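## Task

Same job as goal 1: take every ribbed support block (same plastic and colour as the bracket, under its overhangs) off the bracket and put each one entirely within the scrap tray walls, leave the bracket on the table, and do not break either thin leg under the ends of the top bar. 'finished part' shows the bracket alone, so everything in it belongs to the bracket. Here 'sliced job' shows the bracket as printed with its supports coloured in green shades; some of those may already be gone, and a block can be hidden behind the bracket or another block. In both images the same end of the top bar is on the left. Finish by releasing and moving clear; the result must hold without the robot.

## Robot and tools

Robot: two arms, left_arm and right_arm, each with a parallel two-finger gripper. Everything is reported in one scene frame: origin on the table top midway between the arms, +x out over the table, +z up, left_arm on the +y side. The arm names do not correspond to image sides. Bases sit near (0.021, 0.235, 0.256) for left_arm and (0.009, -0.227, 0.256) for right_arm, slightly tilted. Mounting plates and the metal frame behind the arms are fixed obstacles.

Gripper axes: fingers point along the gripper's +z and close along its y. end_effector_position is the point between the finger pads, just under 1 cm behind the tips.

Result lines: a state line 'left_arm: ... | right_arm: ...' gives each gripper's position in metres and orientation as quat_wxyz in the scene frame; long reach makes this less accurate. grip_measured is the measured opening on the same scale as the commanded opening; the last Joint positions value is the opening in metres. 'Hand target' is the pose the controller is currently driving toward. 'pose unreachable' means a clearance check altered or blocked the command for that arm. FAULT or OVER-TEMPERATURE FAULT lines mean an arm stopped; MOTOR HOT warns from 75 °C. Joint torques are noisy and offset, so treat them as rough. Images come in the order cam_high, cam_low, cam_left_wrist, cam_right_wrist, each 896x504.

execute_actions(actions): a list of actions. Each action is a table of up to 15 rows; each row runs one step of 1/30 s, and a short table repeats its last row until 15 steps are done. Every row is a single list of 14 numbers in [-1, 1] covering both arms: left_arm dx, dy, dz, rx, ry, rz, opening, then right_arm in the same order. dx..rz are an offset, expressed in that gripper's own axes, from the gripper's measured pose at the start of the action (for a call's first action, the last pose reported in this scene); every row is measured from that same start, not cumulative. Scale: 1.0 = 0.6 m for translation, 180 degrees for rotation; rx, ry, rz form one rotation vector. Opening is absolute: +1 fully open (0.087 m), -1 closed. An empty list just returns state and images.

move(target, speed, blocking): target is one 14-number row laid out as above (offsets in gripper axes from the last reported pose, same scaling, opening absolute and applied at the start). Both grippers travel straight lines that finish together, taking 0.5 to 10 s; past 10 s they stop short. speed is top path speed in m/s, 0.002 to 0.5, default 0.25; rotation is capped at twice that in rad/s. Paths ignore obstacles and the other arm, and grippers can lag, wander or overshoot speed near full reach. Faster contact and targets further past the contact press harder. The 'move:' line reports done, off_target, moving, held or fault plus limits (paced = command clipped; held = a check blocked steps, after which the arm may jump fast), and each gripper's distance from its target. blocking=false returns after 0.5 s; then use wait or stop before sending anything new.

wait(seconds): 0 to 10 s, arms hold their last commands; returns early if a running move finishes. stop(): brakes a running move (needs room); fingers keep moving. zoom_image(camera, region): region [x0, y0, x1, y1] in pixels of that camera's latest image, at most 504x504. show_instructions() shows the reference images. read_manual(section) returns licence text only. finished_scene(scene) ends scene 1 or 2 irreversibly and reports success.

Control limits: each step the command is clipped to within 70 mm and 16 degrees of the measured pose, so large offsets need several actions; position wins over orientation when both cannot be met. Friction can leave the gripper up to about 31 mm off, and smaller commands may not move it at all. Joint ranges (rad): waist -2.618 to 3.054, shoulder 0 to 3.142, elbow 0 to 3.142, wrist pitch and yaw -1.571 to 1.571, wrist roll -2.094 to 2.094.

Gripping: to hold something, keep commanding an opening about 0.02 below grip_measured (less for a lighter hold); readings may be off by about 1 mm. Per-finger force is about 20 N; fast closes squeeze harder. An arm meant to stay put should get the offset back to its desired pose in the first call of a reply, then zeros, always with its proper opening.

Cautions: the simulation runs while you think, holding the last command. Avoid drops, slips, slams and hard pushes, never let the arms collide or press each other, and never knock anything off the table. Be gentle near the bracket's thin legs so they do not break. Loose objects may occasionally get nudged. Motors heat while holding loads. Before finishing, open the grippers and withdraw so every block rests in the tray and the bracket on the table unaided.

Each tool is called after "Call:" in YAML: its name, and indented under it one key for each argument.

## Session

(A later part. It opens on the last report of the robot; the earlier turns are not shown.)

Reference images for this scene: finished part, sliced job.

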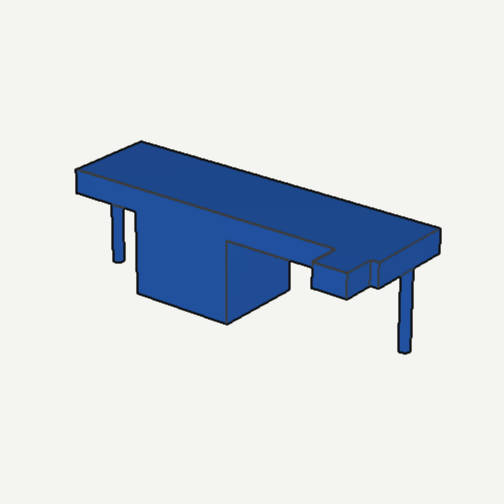

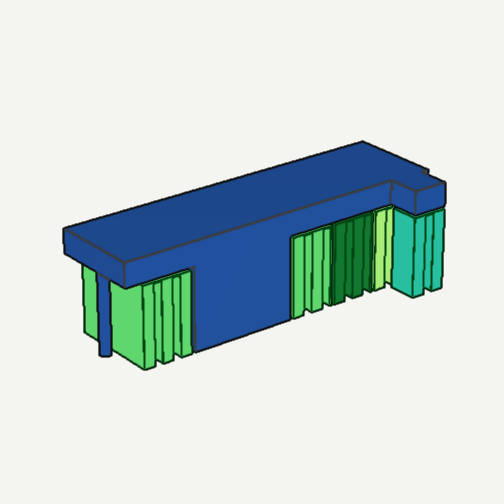

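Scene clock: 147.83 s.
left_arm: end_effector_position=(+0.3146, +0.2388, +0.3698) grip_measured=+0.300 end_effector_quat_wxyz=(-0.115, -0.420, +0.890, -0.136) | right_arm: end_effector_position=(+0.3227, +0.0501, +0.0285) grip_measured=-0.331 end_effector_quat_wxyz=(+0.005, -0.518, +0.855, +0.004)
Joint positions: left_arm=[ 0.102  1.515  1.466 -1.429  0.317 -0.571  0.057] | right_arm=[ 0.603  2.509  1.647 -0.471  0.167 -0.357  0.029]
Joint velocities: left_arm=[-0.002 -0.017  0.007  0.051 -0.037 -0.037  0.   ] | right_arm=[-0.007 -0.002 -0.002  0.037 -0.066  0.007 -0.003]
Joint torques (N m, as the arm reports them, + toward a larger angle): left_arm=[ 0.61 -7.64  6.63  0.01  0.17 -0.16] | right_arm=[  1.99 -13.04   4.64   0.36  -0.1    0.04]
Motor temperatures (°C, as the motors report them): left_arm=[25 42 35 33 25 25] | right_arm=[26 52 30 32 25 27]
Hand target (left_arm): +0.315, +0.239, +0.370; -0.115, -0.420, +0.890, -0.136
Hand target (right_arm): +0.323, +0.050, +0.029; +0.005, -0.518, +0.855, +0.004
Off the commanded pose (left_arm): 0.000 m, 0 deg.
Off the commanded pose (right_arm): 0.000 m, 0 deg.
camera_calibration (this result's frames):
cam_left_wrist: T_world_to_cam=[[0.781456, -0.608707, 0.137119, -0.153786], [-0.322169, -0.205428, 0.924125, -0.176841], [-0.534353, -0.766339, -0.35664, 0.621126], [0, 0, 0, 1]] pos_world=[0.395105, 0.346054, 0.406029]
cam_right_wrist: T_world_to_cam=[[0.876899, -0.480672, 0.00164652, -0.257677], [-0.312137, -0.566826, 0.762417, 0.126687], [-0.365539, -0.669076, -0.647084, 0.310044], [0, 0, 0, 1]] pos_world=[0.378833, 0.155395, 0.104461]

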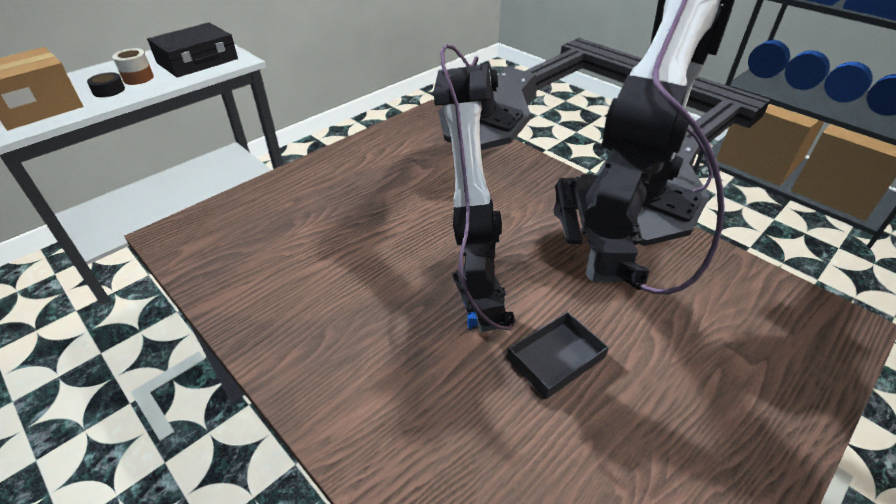

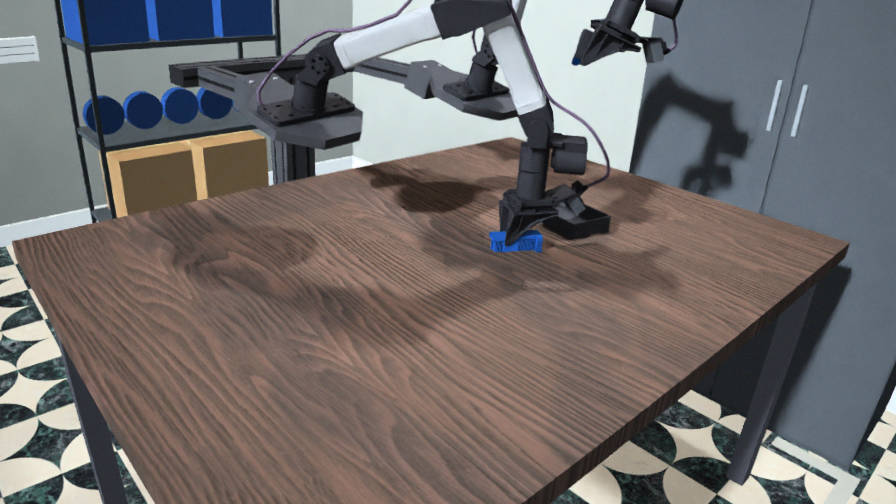

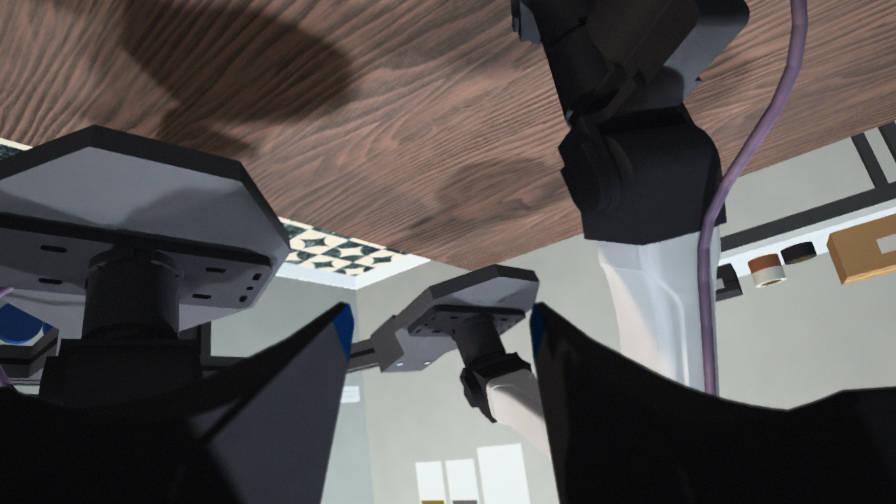

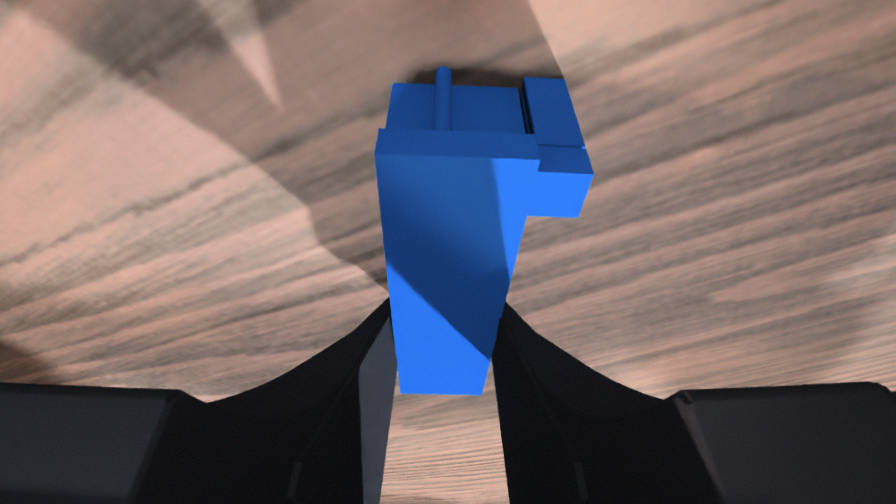

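Call:
execute_actions:
  actions:
    - [[0,0,0,0,0,0,0.3,0,0,0,0,0,0,-0.345],[0,0,0,0,0,0,0.3,0,0,0,0,0,0,-0.35],[0,0,0,0,0,0,0.3,0,0,0,0,0,0,-0.355],[0,0,0,0,0,0,0.3,0,0,0,0,0,0,-0.36],[0,0,0,0,0,0,0.3,0,0,0,0,0,0,-0.365],[0,0,0,0,0,0,0.3,0,0,0,0,0,0,-0.37],[0,0,0,0,0,0,0.3,0,0,0,0,0,0,-0.375],[0,0,0,0,0,0,0.3,0,0,0,0,0,0,-0.38],[0,0,0,0,0,0,0.3,0,0,0,0,0,0,-0.385],[0,0,0,0,0,0,0.3,0,0,0,0,0,0,-0.39],[0,0,0,0,0,0,0.3,0,0,0,0,0,0,-0.395],[0,0,0,0,0,0,0.3,0,0,0,0,0,0,-0.40]]
    - [[0,0,0,0,0,0,0.3,0,0,0,0,0,0,-0.40]]

Scene clock: 152.67 s.
left_arm: end_effector_position=(+0.3146, +0.2388, +0.3698) grip_measured=+0.300 end_effector_quat_wxyz=(-0.115, -0.420, +0.890, -0.136) | right_arm: end_effector_position=(+0.3227, +0.0501, +0.0285) grip_measured=-0.331 end_effector_quat_wxyz=(+0.005, -0.518, +0.855, +0.004)
Joint positions: left_arm=[ 0.102  1.515  1.466 -1.429  0.317 -0.571  0.057] | right_arm=[ 0.603  2.509  1.647 -0.471  0.167 -0.357  0.029]
Joint velocities: left_arm=[-0.022 -0.002  0.027 -0.051 -0.037  0.037  0.   ] | right_arm=[-0.002 -0.012  0.007 -0.022 -0.007 -0.007  0.   ]
Joint torques (N m, as the arm reports them, + toward a larger angle): left_arm=[ 0.55 -7.67  6.64  0.02  0.2  -0.12] | right_arm=[  2.02 -13.18   4.64   0.36  -0.13   0.03]
Motor temperatures (°C, as the motors report them): left_arm=[25 42 35 32 25 25] | right_arm=[26 53 30 32 25 27]
Hand target (left_arm): +0.315, +0.239, +0.370; -0.115, -0.420, +0.890, -0.136
Hand target (right_arm): +0.323, +0.050, +0.029; +0.005, -0.518, +0.855, +0.004
Off the commanded pose (left_arm): 0.000 m, 0 deg.
Off the commanded pose (right_arm): 0.000 m, 0 deg.
camera_calibration (this result's frames):
cam_left_wrist: T_world_to_cam=[[0.781456, -0.608707, 0.137119, -0.153786], [-0.322169, -0.205428, 0.924125, -0.176841], [-0.534353, -0.766339, -0.35664, 0.621126], [0, 0, 0, 1]] pos_world=[0.395105, 0.346054, 0.406029]
cam_right_wrist: T_world_to_cam=[[0.876899, -0.480672, 0.00164652, -0.257677], [-0.312137, -0.566826, 0.762417, 0.126687], [-0.365539, -0.669076, -0.647084, 0.310044], [0, 0, 0, 1]] pos_world=[0.378833, 0.155395, 0.104461]

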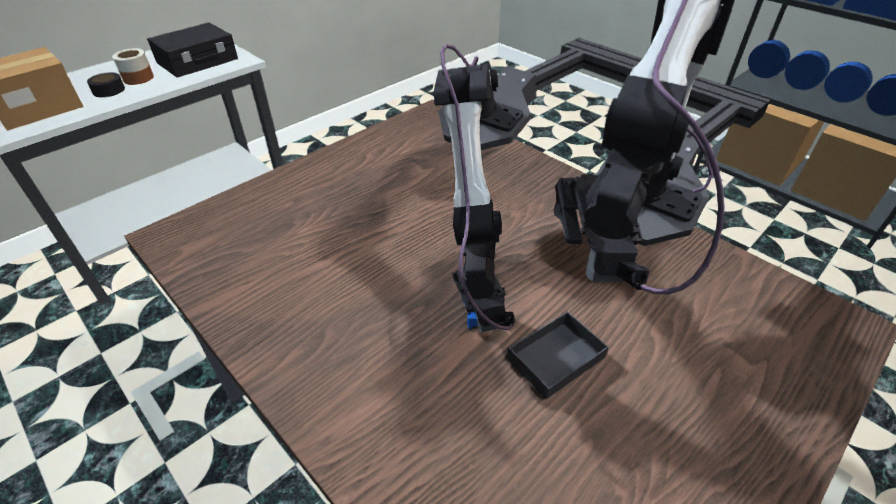

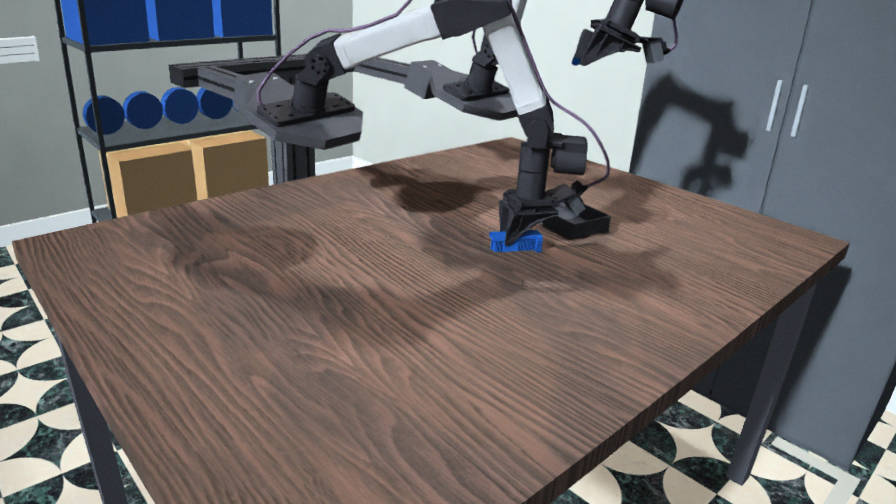

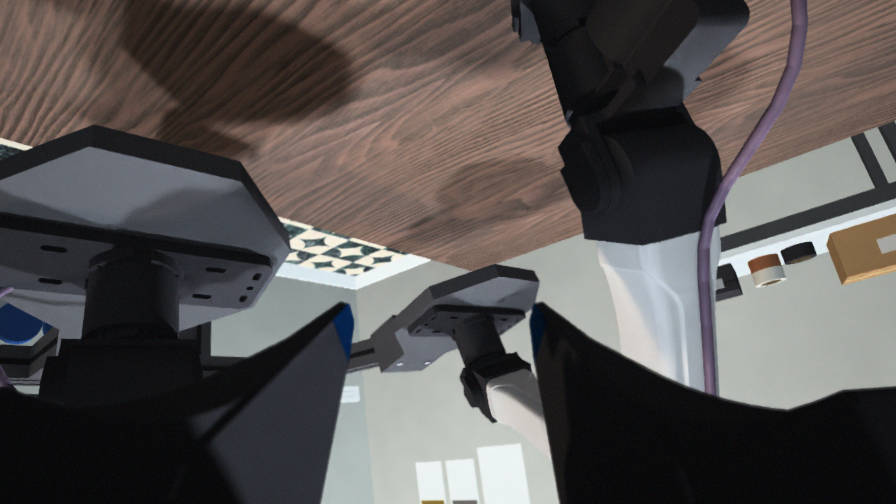

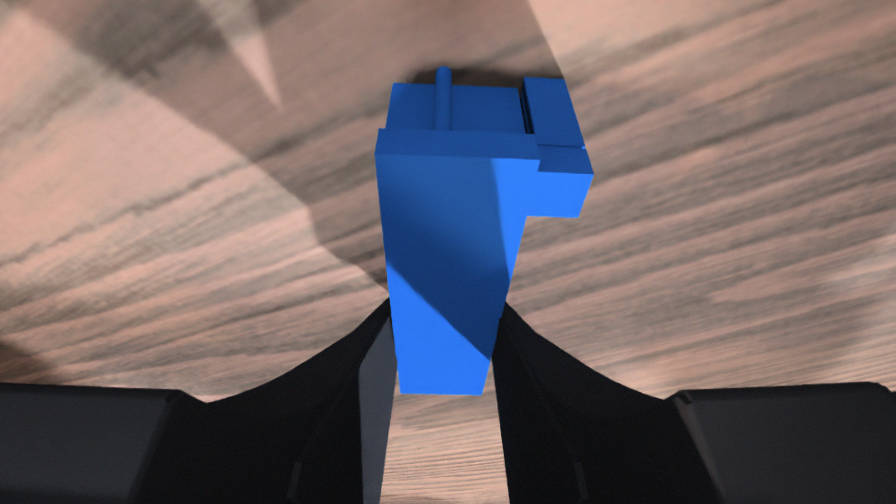

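Call:
zoom_image:
  camera: "cam_low"
  region: [470, 190, 570, 270]

Call:
zoom_image:
  camera: "cam_right_wrist"
  region: [330, 50, 630, 420]

Region (470, 190, 570, 270) of cam_low's 896x504 image, scaled by 5.040, with more detail than that image has; it fills the top 403 rows of this view, and the rest is white.

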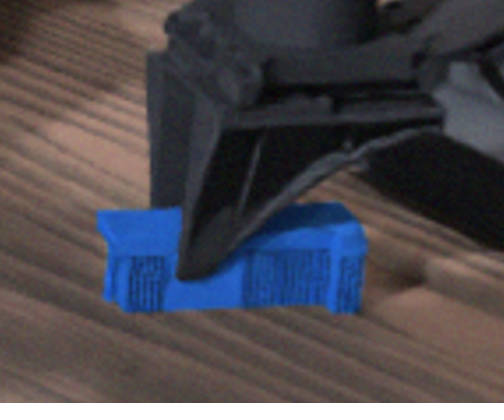

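Region (330, 50, 630, 420) of cam_right_wrist's 896x504 image, scaled by 1.362, with more detail than that image has; it fills the left 409 columns of this view, and the rest is white.

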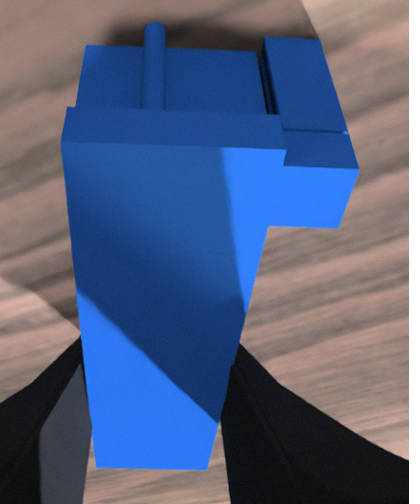

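Call:
move:
  target: [0,0,0,0,0,0,0.3, 0,0,-0.11,0,0,0,-0.40]
  speed: 0.08

Scene clock: 234.40 s.
left_arm: end_effector_position=(+0.3146, +0.2388, +0.3698) grip_measured=+0.300 end_effector_quat_wxyz=(-0.115, -0.420, +0.890, -0.136) | right_arm: end_effector_position=(+0.3340, +0.0541, +0.0954) grip_measured=-0.331 end_effector_quat_wxyz=(+0.021, -0.515, +0.857, +0.009)
Joint positions: left_arm=[ 0.102  1.515  1.466 -1.429  0.317 -0.571  0.057] | right_arm=[ 0.617  2.33   1.615 -0.588  0.167 -0.342  0.029]
Joint velocities: left_arm=[-0.002 -0.017 -0.002  0.051  0.007 -0.007 -0.001] | right_arm=[-0.007 -0.007 -0.002  0.022  0.037 -0.007  0.   ]
Joint torques (N m, as the arm reports them, + toward a larger angle): left_arm=[ 0.56 -7.62  6.5   0.02  0.19 -0.16] | right_arm=[  2.85 -13.3    3.26   0.29  -0.04   0.12]
Motor temperatures (°C, as the motors report them): left_arm=[25 44 36 30 25 25] | right_arm=[26 60 30 30 25 27]
Hand target (left_arm): +0.315, +0.239, +0.370; -0.115, -0.420, +0.890, -0.136
Hand target (right_arm): +0.322, +0.049, +0.094; +0.005, -0.518, +0.855, +0.004
Off the commanded pose (left_arm): 0.000 m, 0 deg.
Off the commanded pose (right_arm): 0.013 m, 2 deg.
move: off_target (right_arm)
camera_calibration (this result's frames):
cam_left_wrist: T_world_to_cam=[[0.781456, -0.608707, 0.137119, -0.153786], [-0.322169, -0.205428, 0.924125, -0.176841], [-0.534353, -0.766339, -0.35664, 0.621126], [0, 0, 0, 1]] pos_world=[0.395105, 0.346054, 0.406029]
cam_right_wrist: T_world_to_cam=[[0.873246, -0.487207, 0.00845434, -0.264879], [-0.332265, -0.582666, 0.741688, 0.0910506], [-0.356429, -0.650485, -0.670692, 0.358409], [0, 0, 0, 1]] pos_world=[0.389305, 0.157141, 0.17509]

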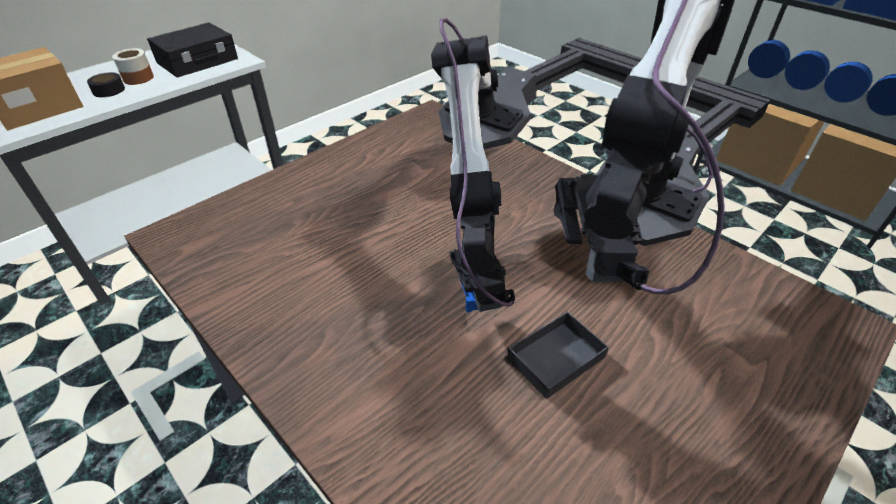

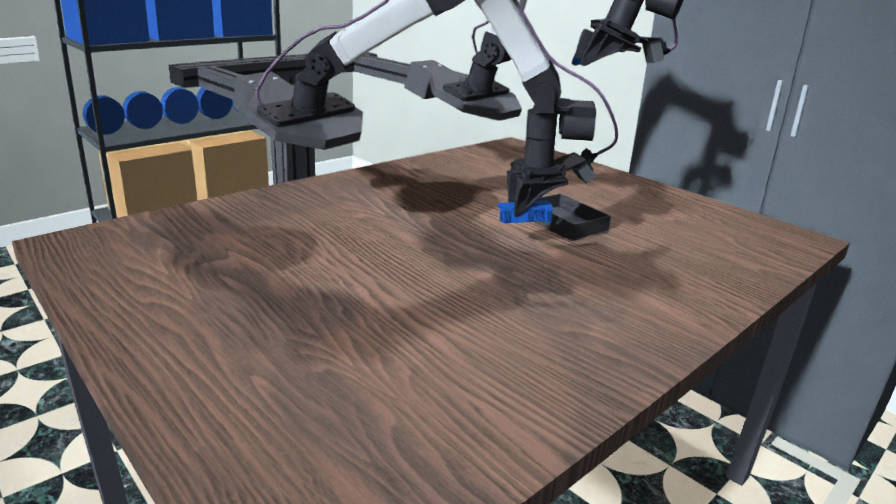

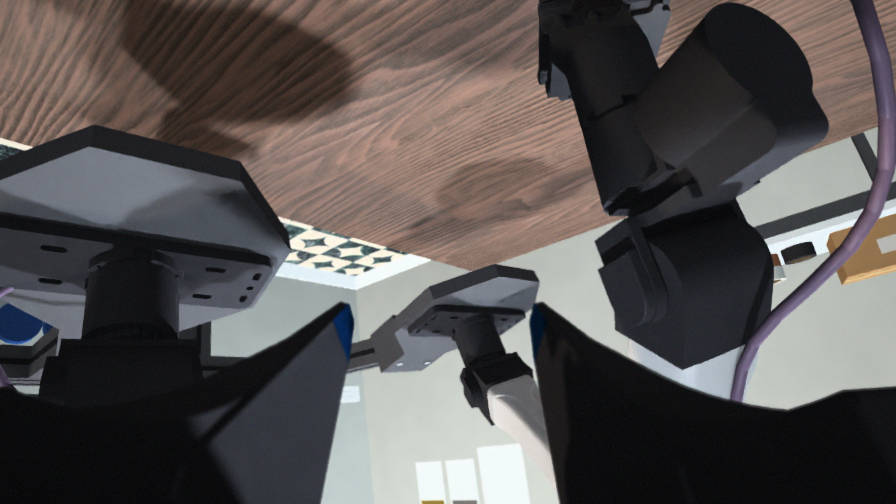

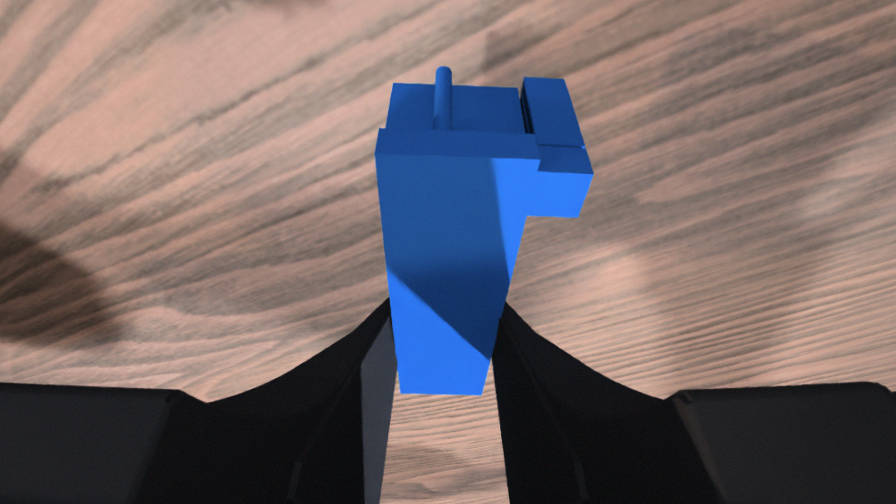

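Call:
move:
  target: [0.1225,-0.31,0.1607,-0.0517,-0.1002,0.0299,-0.4, 0.0037,-0.2072,-0.1735,0.4146,-0.3043,-0.3216,-0.40]
  speed: 0.25

Scene clock: 247.40 s.
left_arm: end_effector_position=(+0.4072, +0.0384, +0.3396) grip_measured=-0.400 end_effector_quat_wxyz=(+0.006, -0.389, +0.921, -0.025) | right_arm: end_effector_position=(+0.4398, -0.0050, +0.1939) grip_measured=-0.331 end_effector_quat_wxyz=(-0.578, +0.734, -0.299, +0.192)
Joint positions: left_arm=[-0.685  1.909  1.9   -1.304 -0.17  -1.277  0.026] | right_arm=[ 0.251  2.234  0.62   1.555 -0.43  -1.726  0.029]
Joint velocities: left_arm=[-0.012 -0.002  0.002  0.037 -0.007 -0.037  0.   ] | right_arm=[ 0.002 -0.002 -0.012 -0.066  0.007 -0.022  0.   ]
Joint torques (N m, as the arm reports them, + toward a larger angle): left_arm=[-2.34 -8.36  8.5   0.25 -0.1  -0.24] | right_arm=[-0.63 -9.55  1.22  2.05 -0.36  0.03]
Motor temperatures (°C, as the motors report them): left_arm=[25 44 36 30 25 25] | right_arm=[26 59 29 31 25 27]
Hand target (left_arm): +0.404, +0.036, +0.333; -0.002, -0.386, +0.922, -0.011
Hand target (right_arm): +0.442, -0.009, +0.197; -0.580, +0.734, -0.293, +0.199
Off the commanded pose (left_arm): 0.010 m, 3 deg.
Off the commanded pose (right_arm): 0.008 m, 16 deg.
joint sent to its limit (right arm) — the command would take joint 4 (wrist pitch) past its upper limit, so that joint was sent only as far as its limit.
move: off_target (left_arm, right_arm); limits=paced
camera_calibration (this result's frames):
cam_left_wrist: T_world_to_cam=[[0.719963, -0.692699, 0.0426781, -0.283643], [-0.46472, -0.435512, 0.77095, -0.0414103], [-0.51545, -0.574889, -0.635464, 0.585865], [0, 0, 0, 1]] pos_world=[0.486952, 0.122294, 0.416327]
cam_right_wrist: T_world_to_cam=[[0.229259, 0.136609, 0.963731, -0.28571], [-0.0110828, -0.989672, 0.142923, -0.00850224], [0.973302, -0.0434472, -0.225377, -0.24444], [0, 0, 0, 1]] pos_world=[0.303322, 0.019996, 0.221471]

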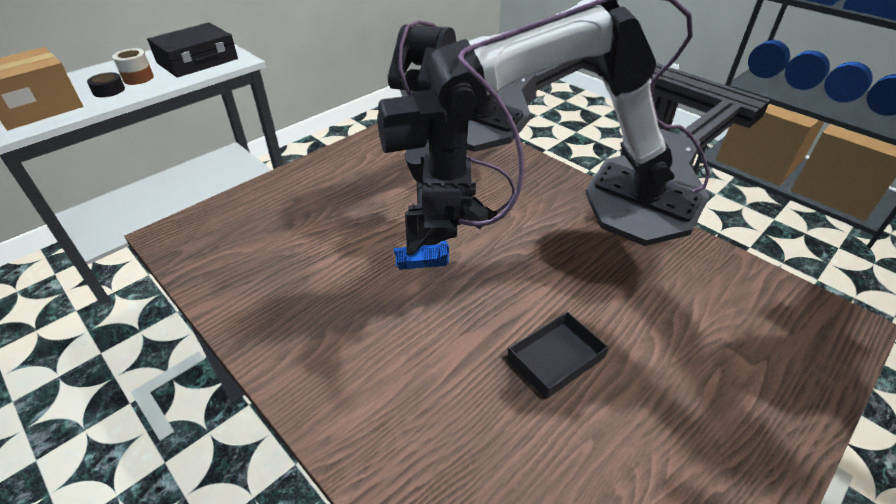

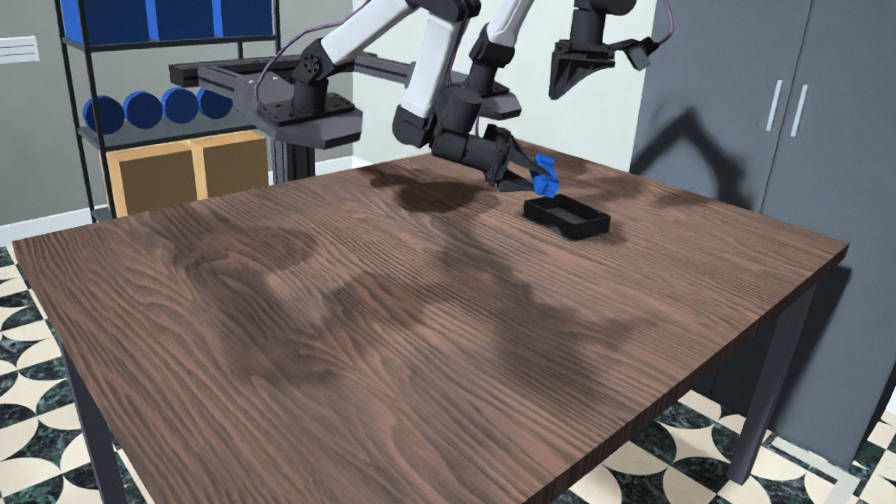

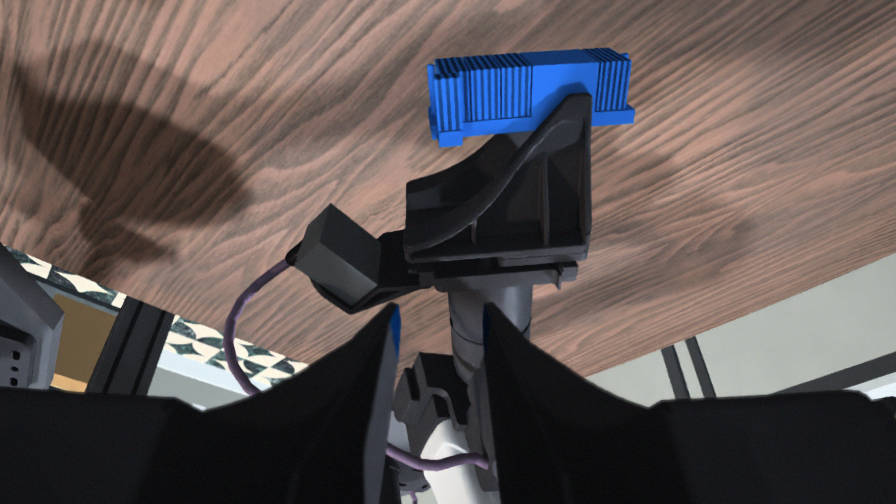

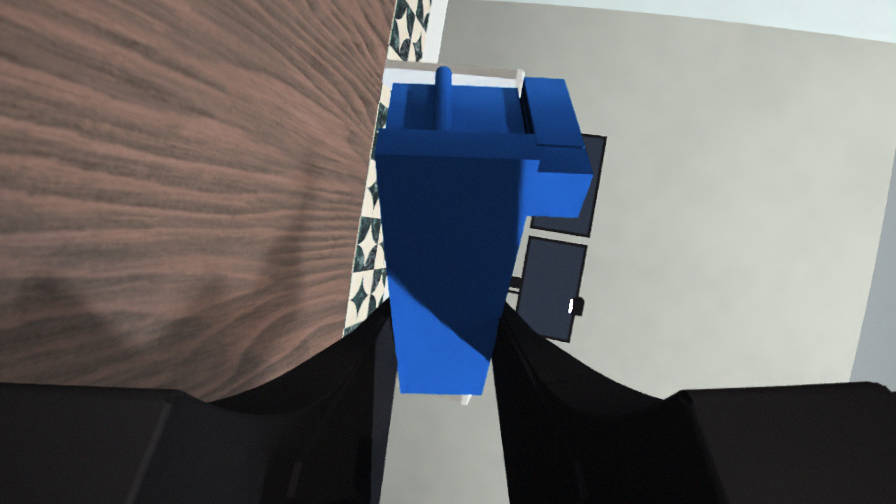

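Call:
zoom_image:
  camera: "cam_left_wrist"
  region: [400, 20, 660, 170]

Region (400, 20, 660, 170) of cam_left_wrist's 896x504 image, scaled by 1.938, with more detail than that image has; it fills the top 291 rows of this view, and the rest is white.

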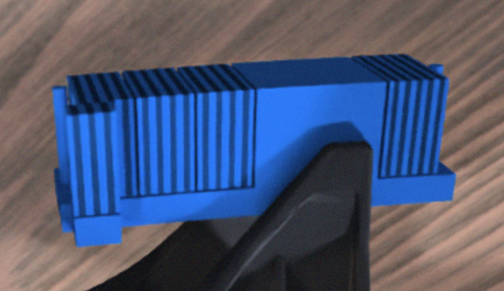

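Call:
move:
  target: [-0.0197,-0.0122,0.135,-0.0344,0.080,-0.0198,-0.4, 0,0,0,0,0,0,-0.40]
  speed: 0.1

Scene clock: 288.60 s.
left_arm: end_effector_position=(+0.4236, +0.0366, +0.2646) grip_measured=-0.400 end_effector_quat_wxyz=(-0.116, -0.410, +0.904, -0.029) | right_arm: end_effector_position=(+0.4395, -0.0045, +0.1941) grip_measured=-0.331 end_effector_quat_wxyz=(-0.579, +0.735, -0.297, +0.191)
Joint positions: left_arm=[-0.554  2.174  2.018 -1.304  0.044 -1.216  0.026] | right_arm=[ 0.251  2.234  0.62   1.555 -0.435 -1.728  0.029]
Joint velocities: left_arm=[-0.002 -0.002  0.007  0.037  0.037  0.007 -0.001] | right_arm=[-0.012 -0.007 -0.002  0.007 -0.007 -0.095  0.   ]
Joint torques (N m, as the arm reports them, + toward a larger angle): left_arm=[ -0.69 -10.19   8.1   -0.06   0.2   -0.1 ] | right_arm=[ 0.45 -9.3   1.25  1.95 -0.21  0.14]
Motor temperatures (°C, as the motors report them): left_arm=[25 46 38 29 25 25] | right_arm=[26 53 28 36 25 27]
Hand target (left_arm): +0.422, +0.039, +0.258; -0.130, -0.411, +0.902, -0.022
Hand target (right_arm): +0.440, -0.005, +0.194; -0.578, +0.734, -0.299, +0.192
Off the commanded pose (left_arm): 0.006 m, 2 deg.
Off the commanded pose (right_arm): 0.001 m, 0 deg.
move: done
camera_calibration (this result's frames):
cam_left_wrist: T_world_to_cam=[[0.750495, -0.658853, -0.0516675, -0.282696], [-0.258673, -0.364794, 0.894435, -0.0992649], [-0.608149, -0.657904, -0.444204, 0.537411], [0, 0, 0, 1]] pos_world=[0.513311, 0.131098, 0.3129]
cam_right_wrist: T_world_to_cam=[[0.2275, 0.13742, 0.964033, -0.285157], [-0.00686006, -0.989742, 0.142703, -0.0098218], [0.973754, -0.0390783, -0.224223, -0.244438], [0, 0, 0, 1]] pos_world=[0.302829, 0.0199129, 0.221493]

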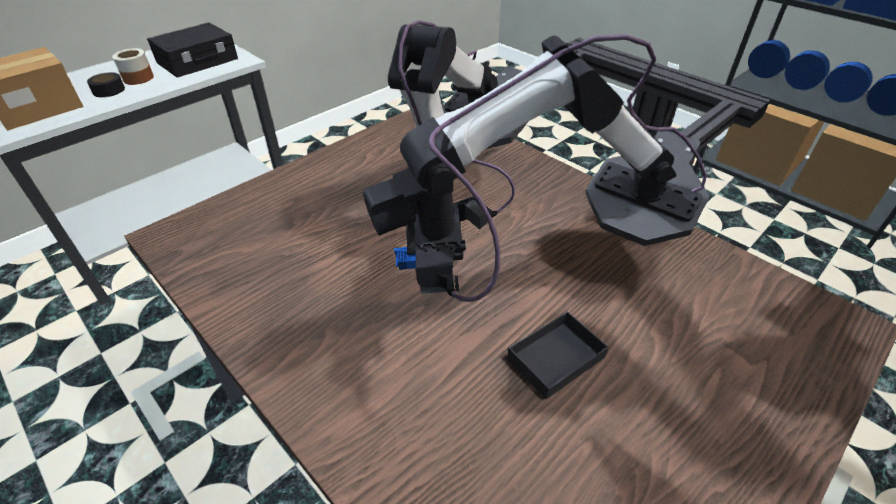

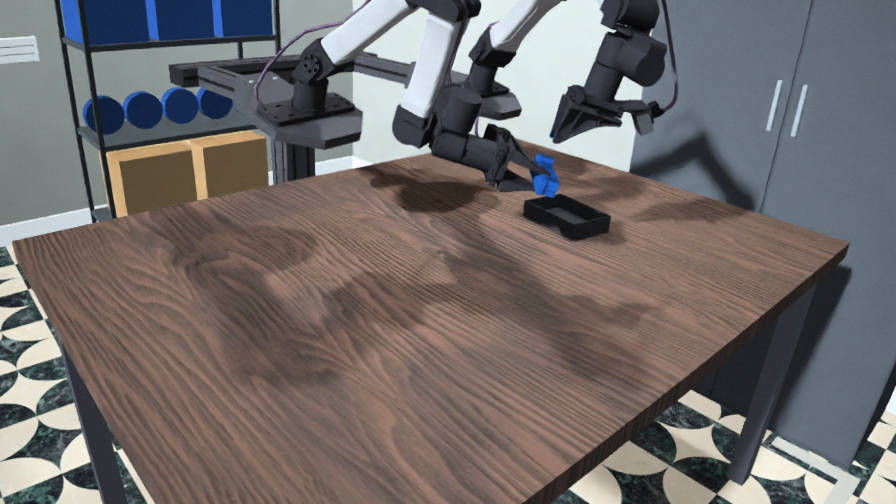

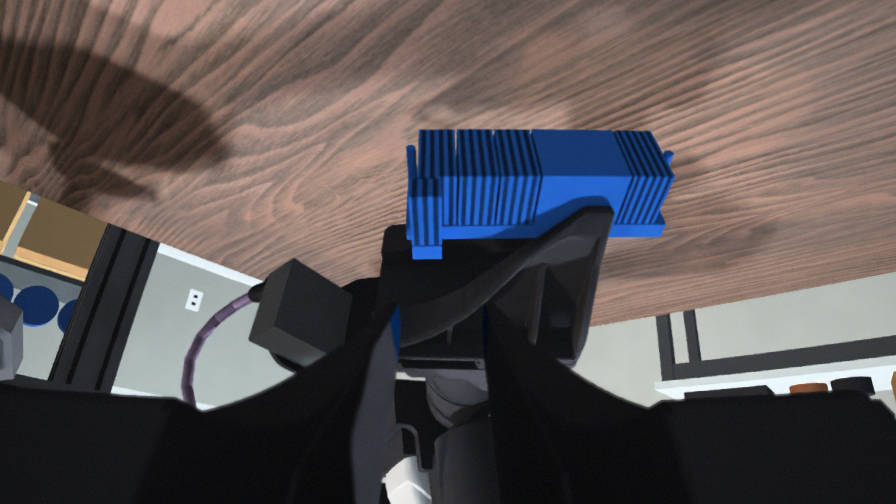

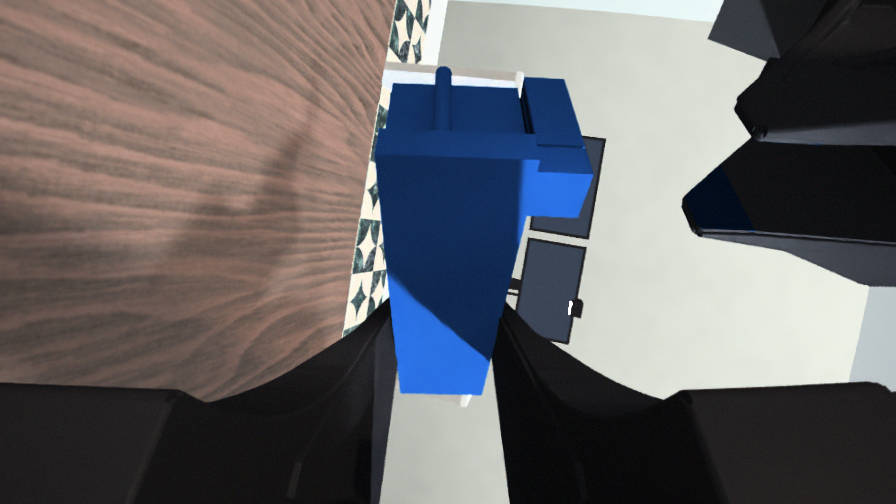

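Call:
zoom_image:
  camera: "cam_left_wrist"
  region: [380, 110, 700, 350]

Region (380, 110, 700, 350) of cam_left_wrist's 896x504 image, scaled by 1.575, with more detail than that image has; it fills the top 378 rows of this view, and the rest is white.

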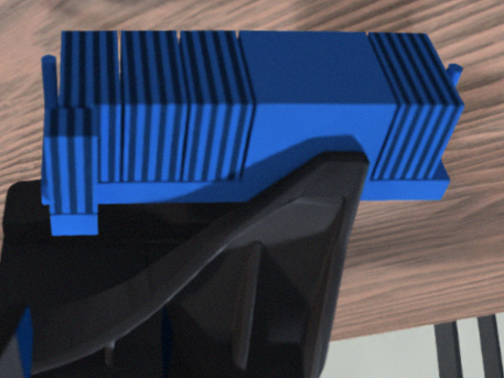

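Call:
move:
  target: [0.010,0.012,0.060,0,0,0,-0.4, 0,0,0,0,0,0,-0.40]
  speed: 0.05

Scene clock: 305.57 s.
left_arm: end_effector_position=(+0.4120, +0.0352, +0.2331) grip_measured=-0.400 end_effector_quat_wxyz=(-0.117, -0.413, +0.903, -0.028) | right_arm: end_effector_position=(+0.4395, -0.0045, +0.1941) grip_measured=-0.331 end_effector_quat_wxyz=(-0.579, +0.735, -0.297, +0.191)
Joint positions: left_arm=[-0.554  2.161  1.864 -1.165  0.045 -1.221  0.026] | right_arm=[ 0.251  2.234  0.62   1.555 -0.435 -1.728  0.029]
Joint velocities: left_arm=[-0.007  0.012 -0.012  0.095  0.007 -0.007 -0.   ] | right_arm=[-0.002 -0.002  0.002 -0.051 -0.125 -0.022 -0.001]
Joint torques (N m, as the arm reports them, + toward a larger angle): left_arm=[ -2.84 -12.45   3.87   0.25   0.08  -0.21] | right_arm=[ 0.5  -9.22  1.23  1.97 -0.24  0.11]
Motor temperatures (°C, as the motors report them): left_arm=[25 48 38 29 25 25] | right_arm=[26 51 28 36 25 27]
Hand target (left_arm): +0.408, +0.032, +0.232; -0.116, -0.410, +0.904, -0.029
Hand target (right_arm): +0.439, -0.005, +0.194; -0.579, +0.735, -0.297, +0.191
Off the commanded pose (left_arm): 0.006 m, 0 deg.
Off the commanded pose (right_arm): 0.000 m, 0 deg.
move: done
camera_calibration (this result's frames):
cam_left_wrist: T_world_to_cam=[[0.753395, -0.65533, -0.0542062, -0.277262], [-0.254365, -0.366459, 0.894989, -0.0764566], [-0.606378, -0.660493, -0.442782, 0.514387], [0, 0, 0, 1]] pos_world=[0.501352, 0.130033, 0.28116]
cam_right_wrist: T_world_to_cam=[[0.2275, 0.13742, 0.964033, -0.285157], [-0.00686006, -0.989742, 0.142703, -0.0098218], [0.973754, -0.0390783, -0.224223, -0.244438], [0, 0, 0, 1]] pos_world=[0.302829, 0.0199129, 0.221493]

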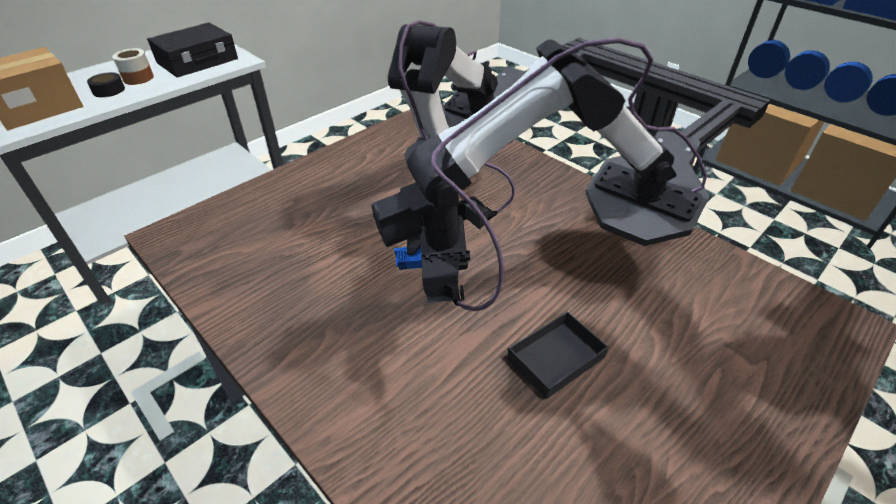

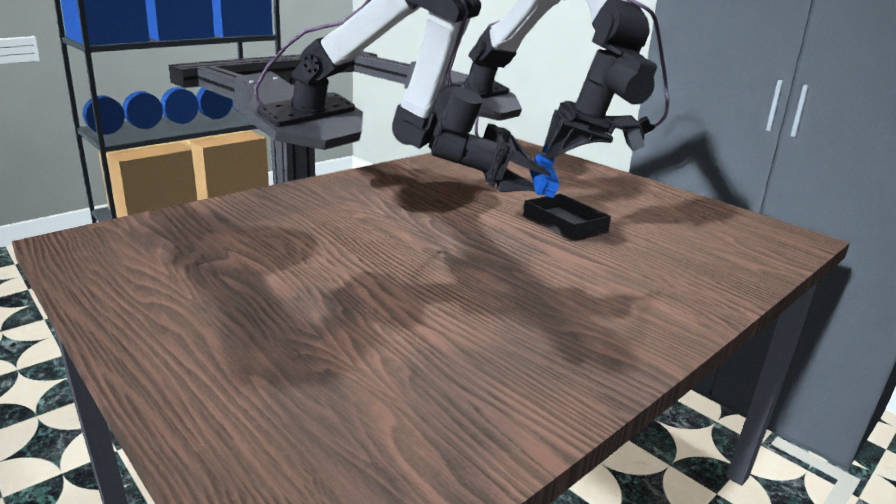

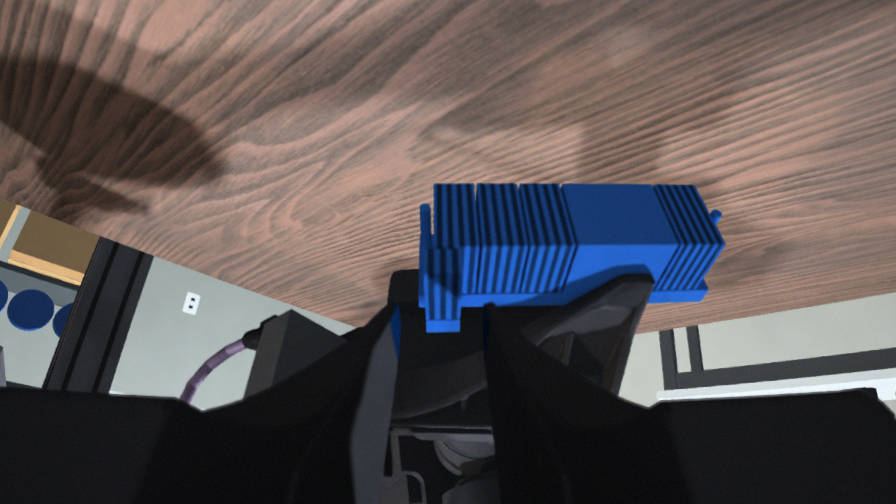

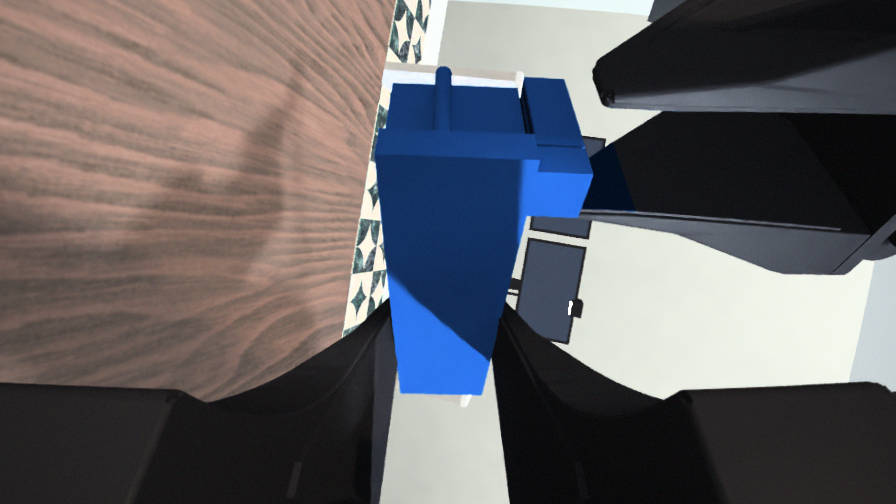

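Call:
zoom_image:
  camera: "cam_left_wrist"
  region: [370, 170, 610, 350]

Region (370, 170, 610, 350) of cam_left_wrist's 896x504 image, scaled by 2.100, with more detail than that image has; it fills the top 378 rows of this view, and the rest is white.

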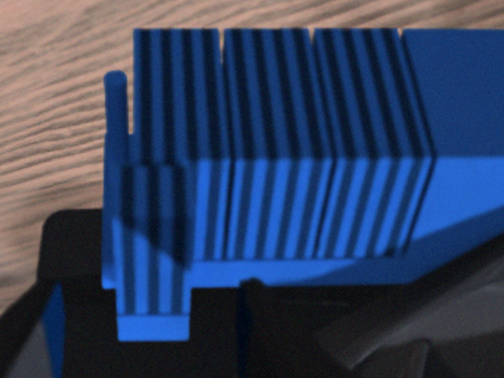

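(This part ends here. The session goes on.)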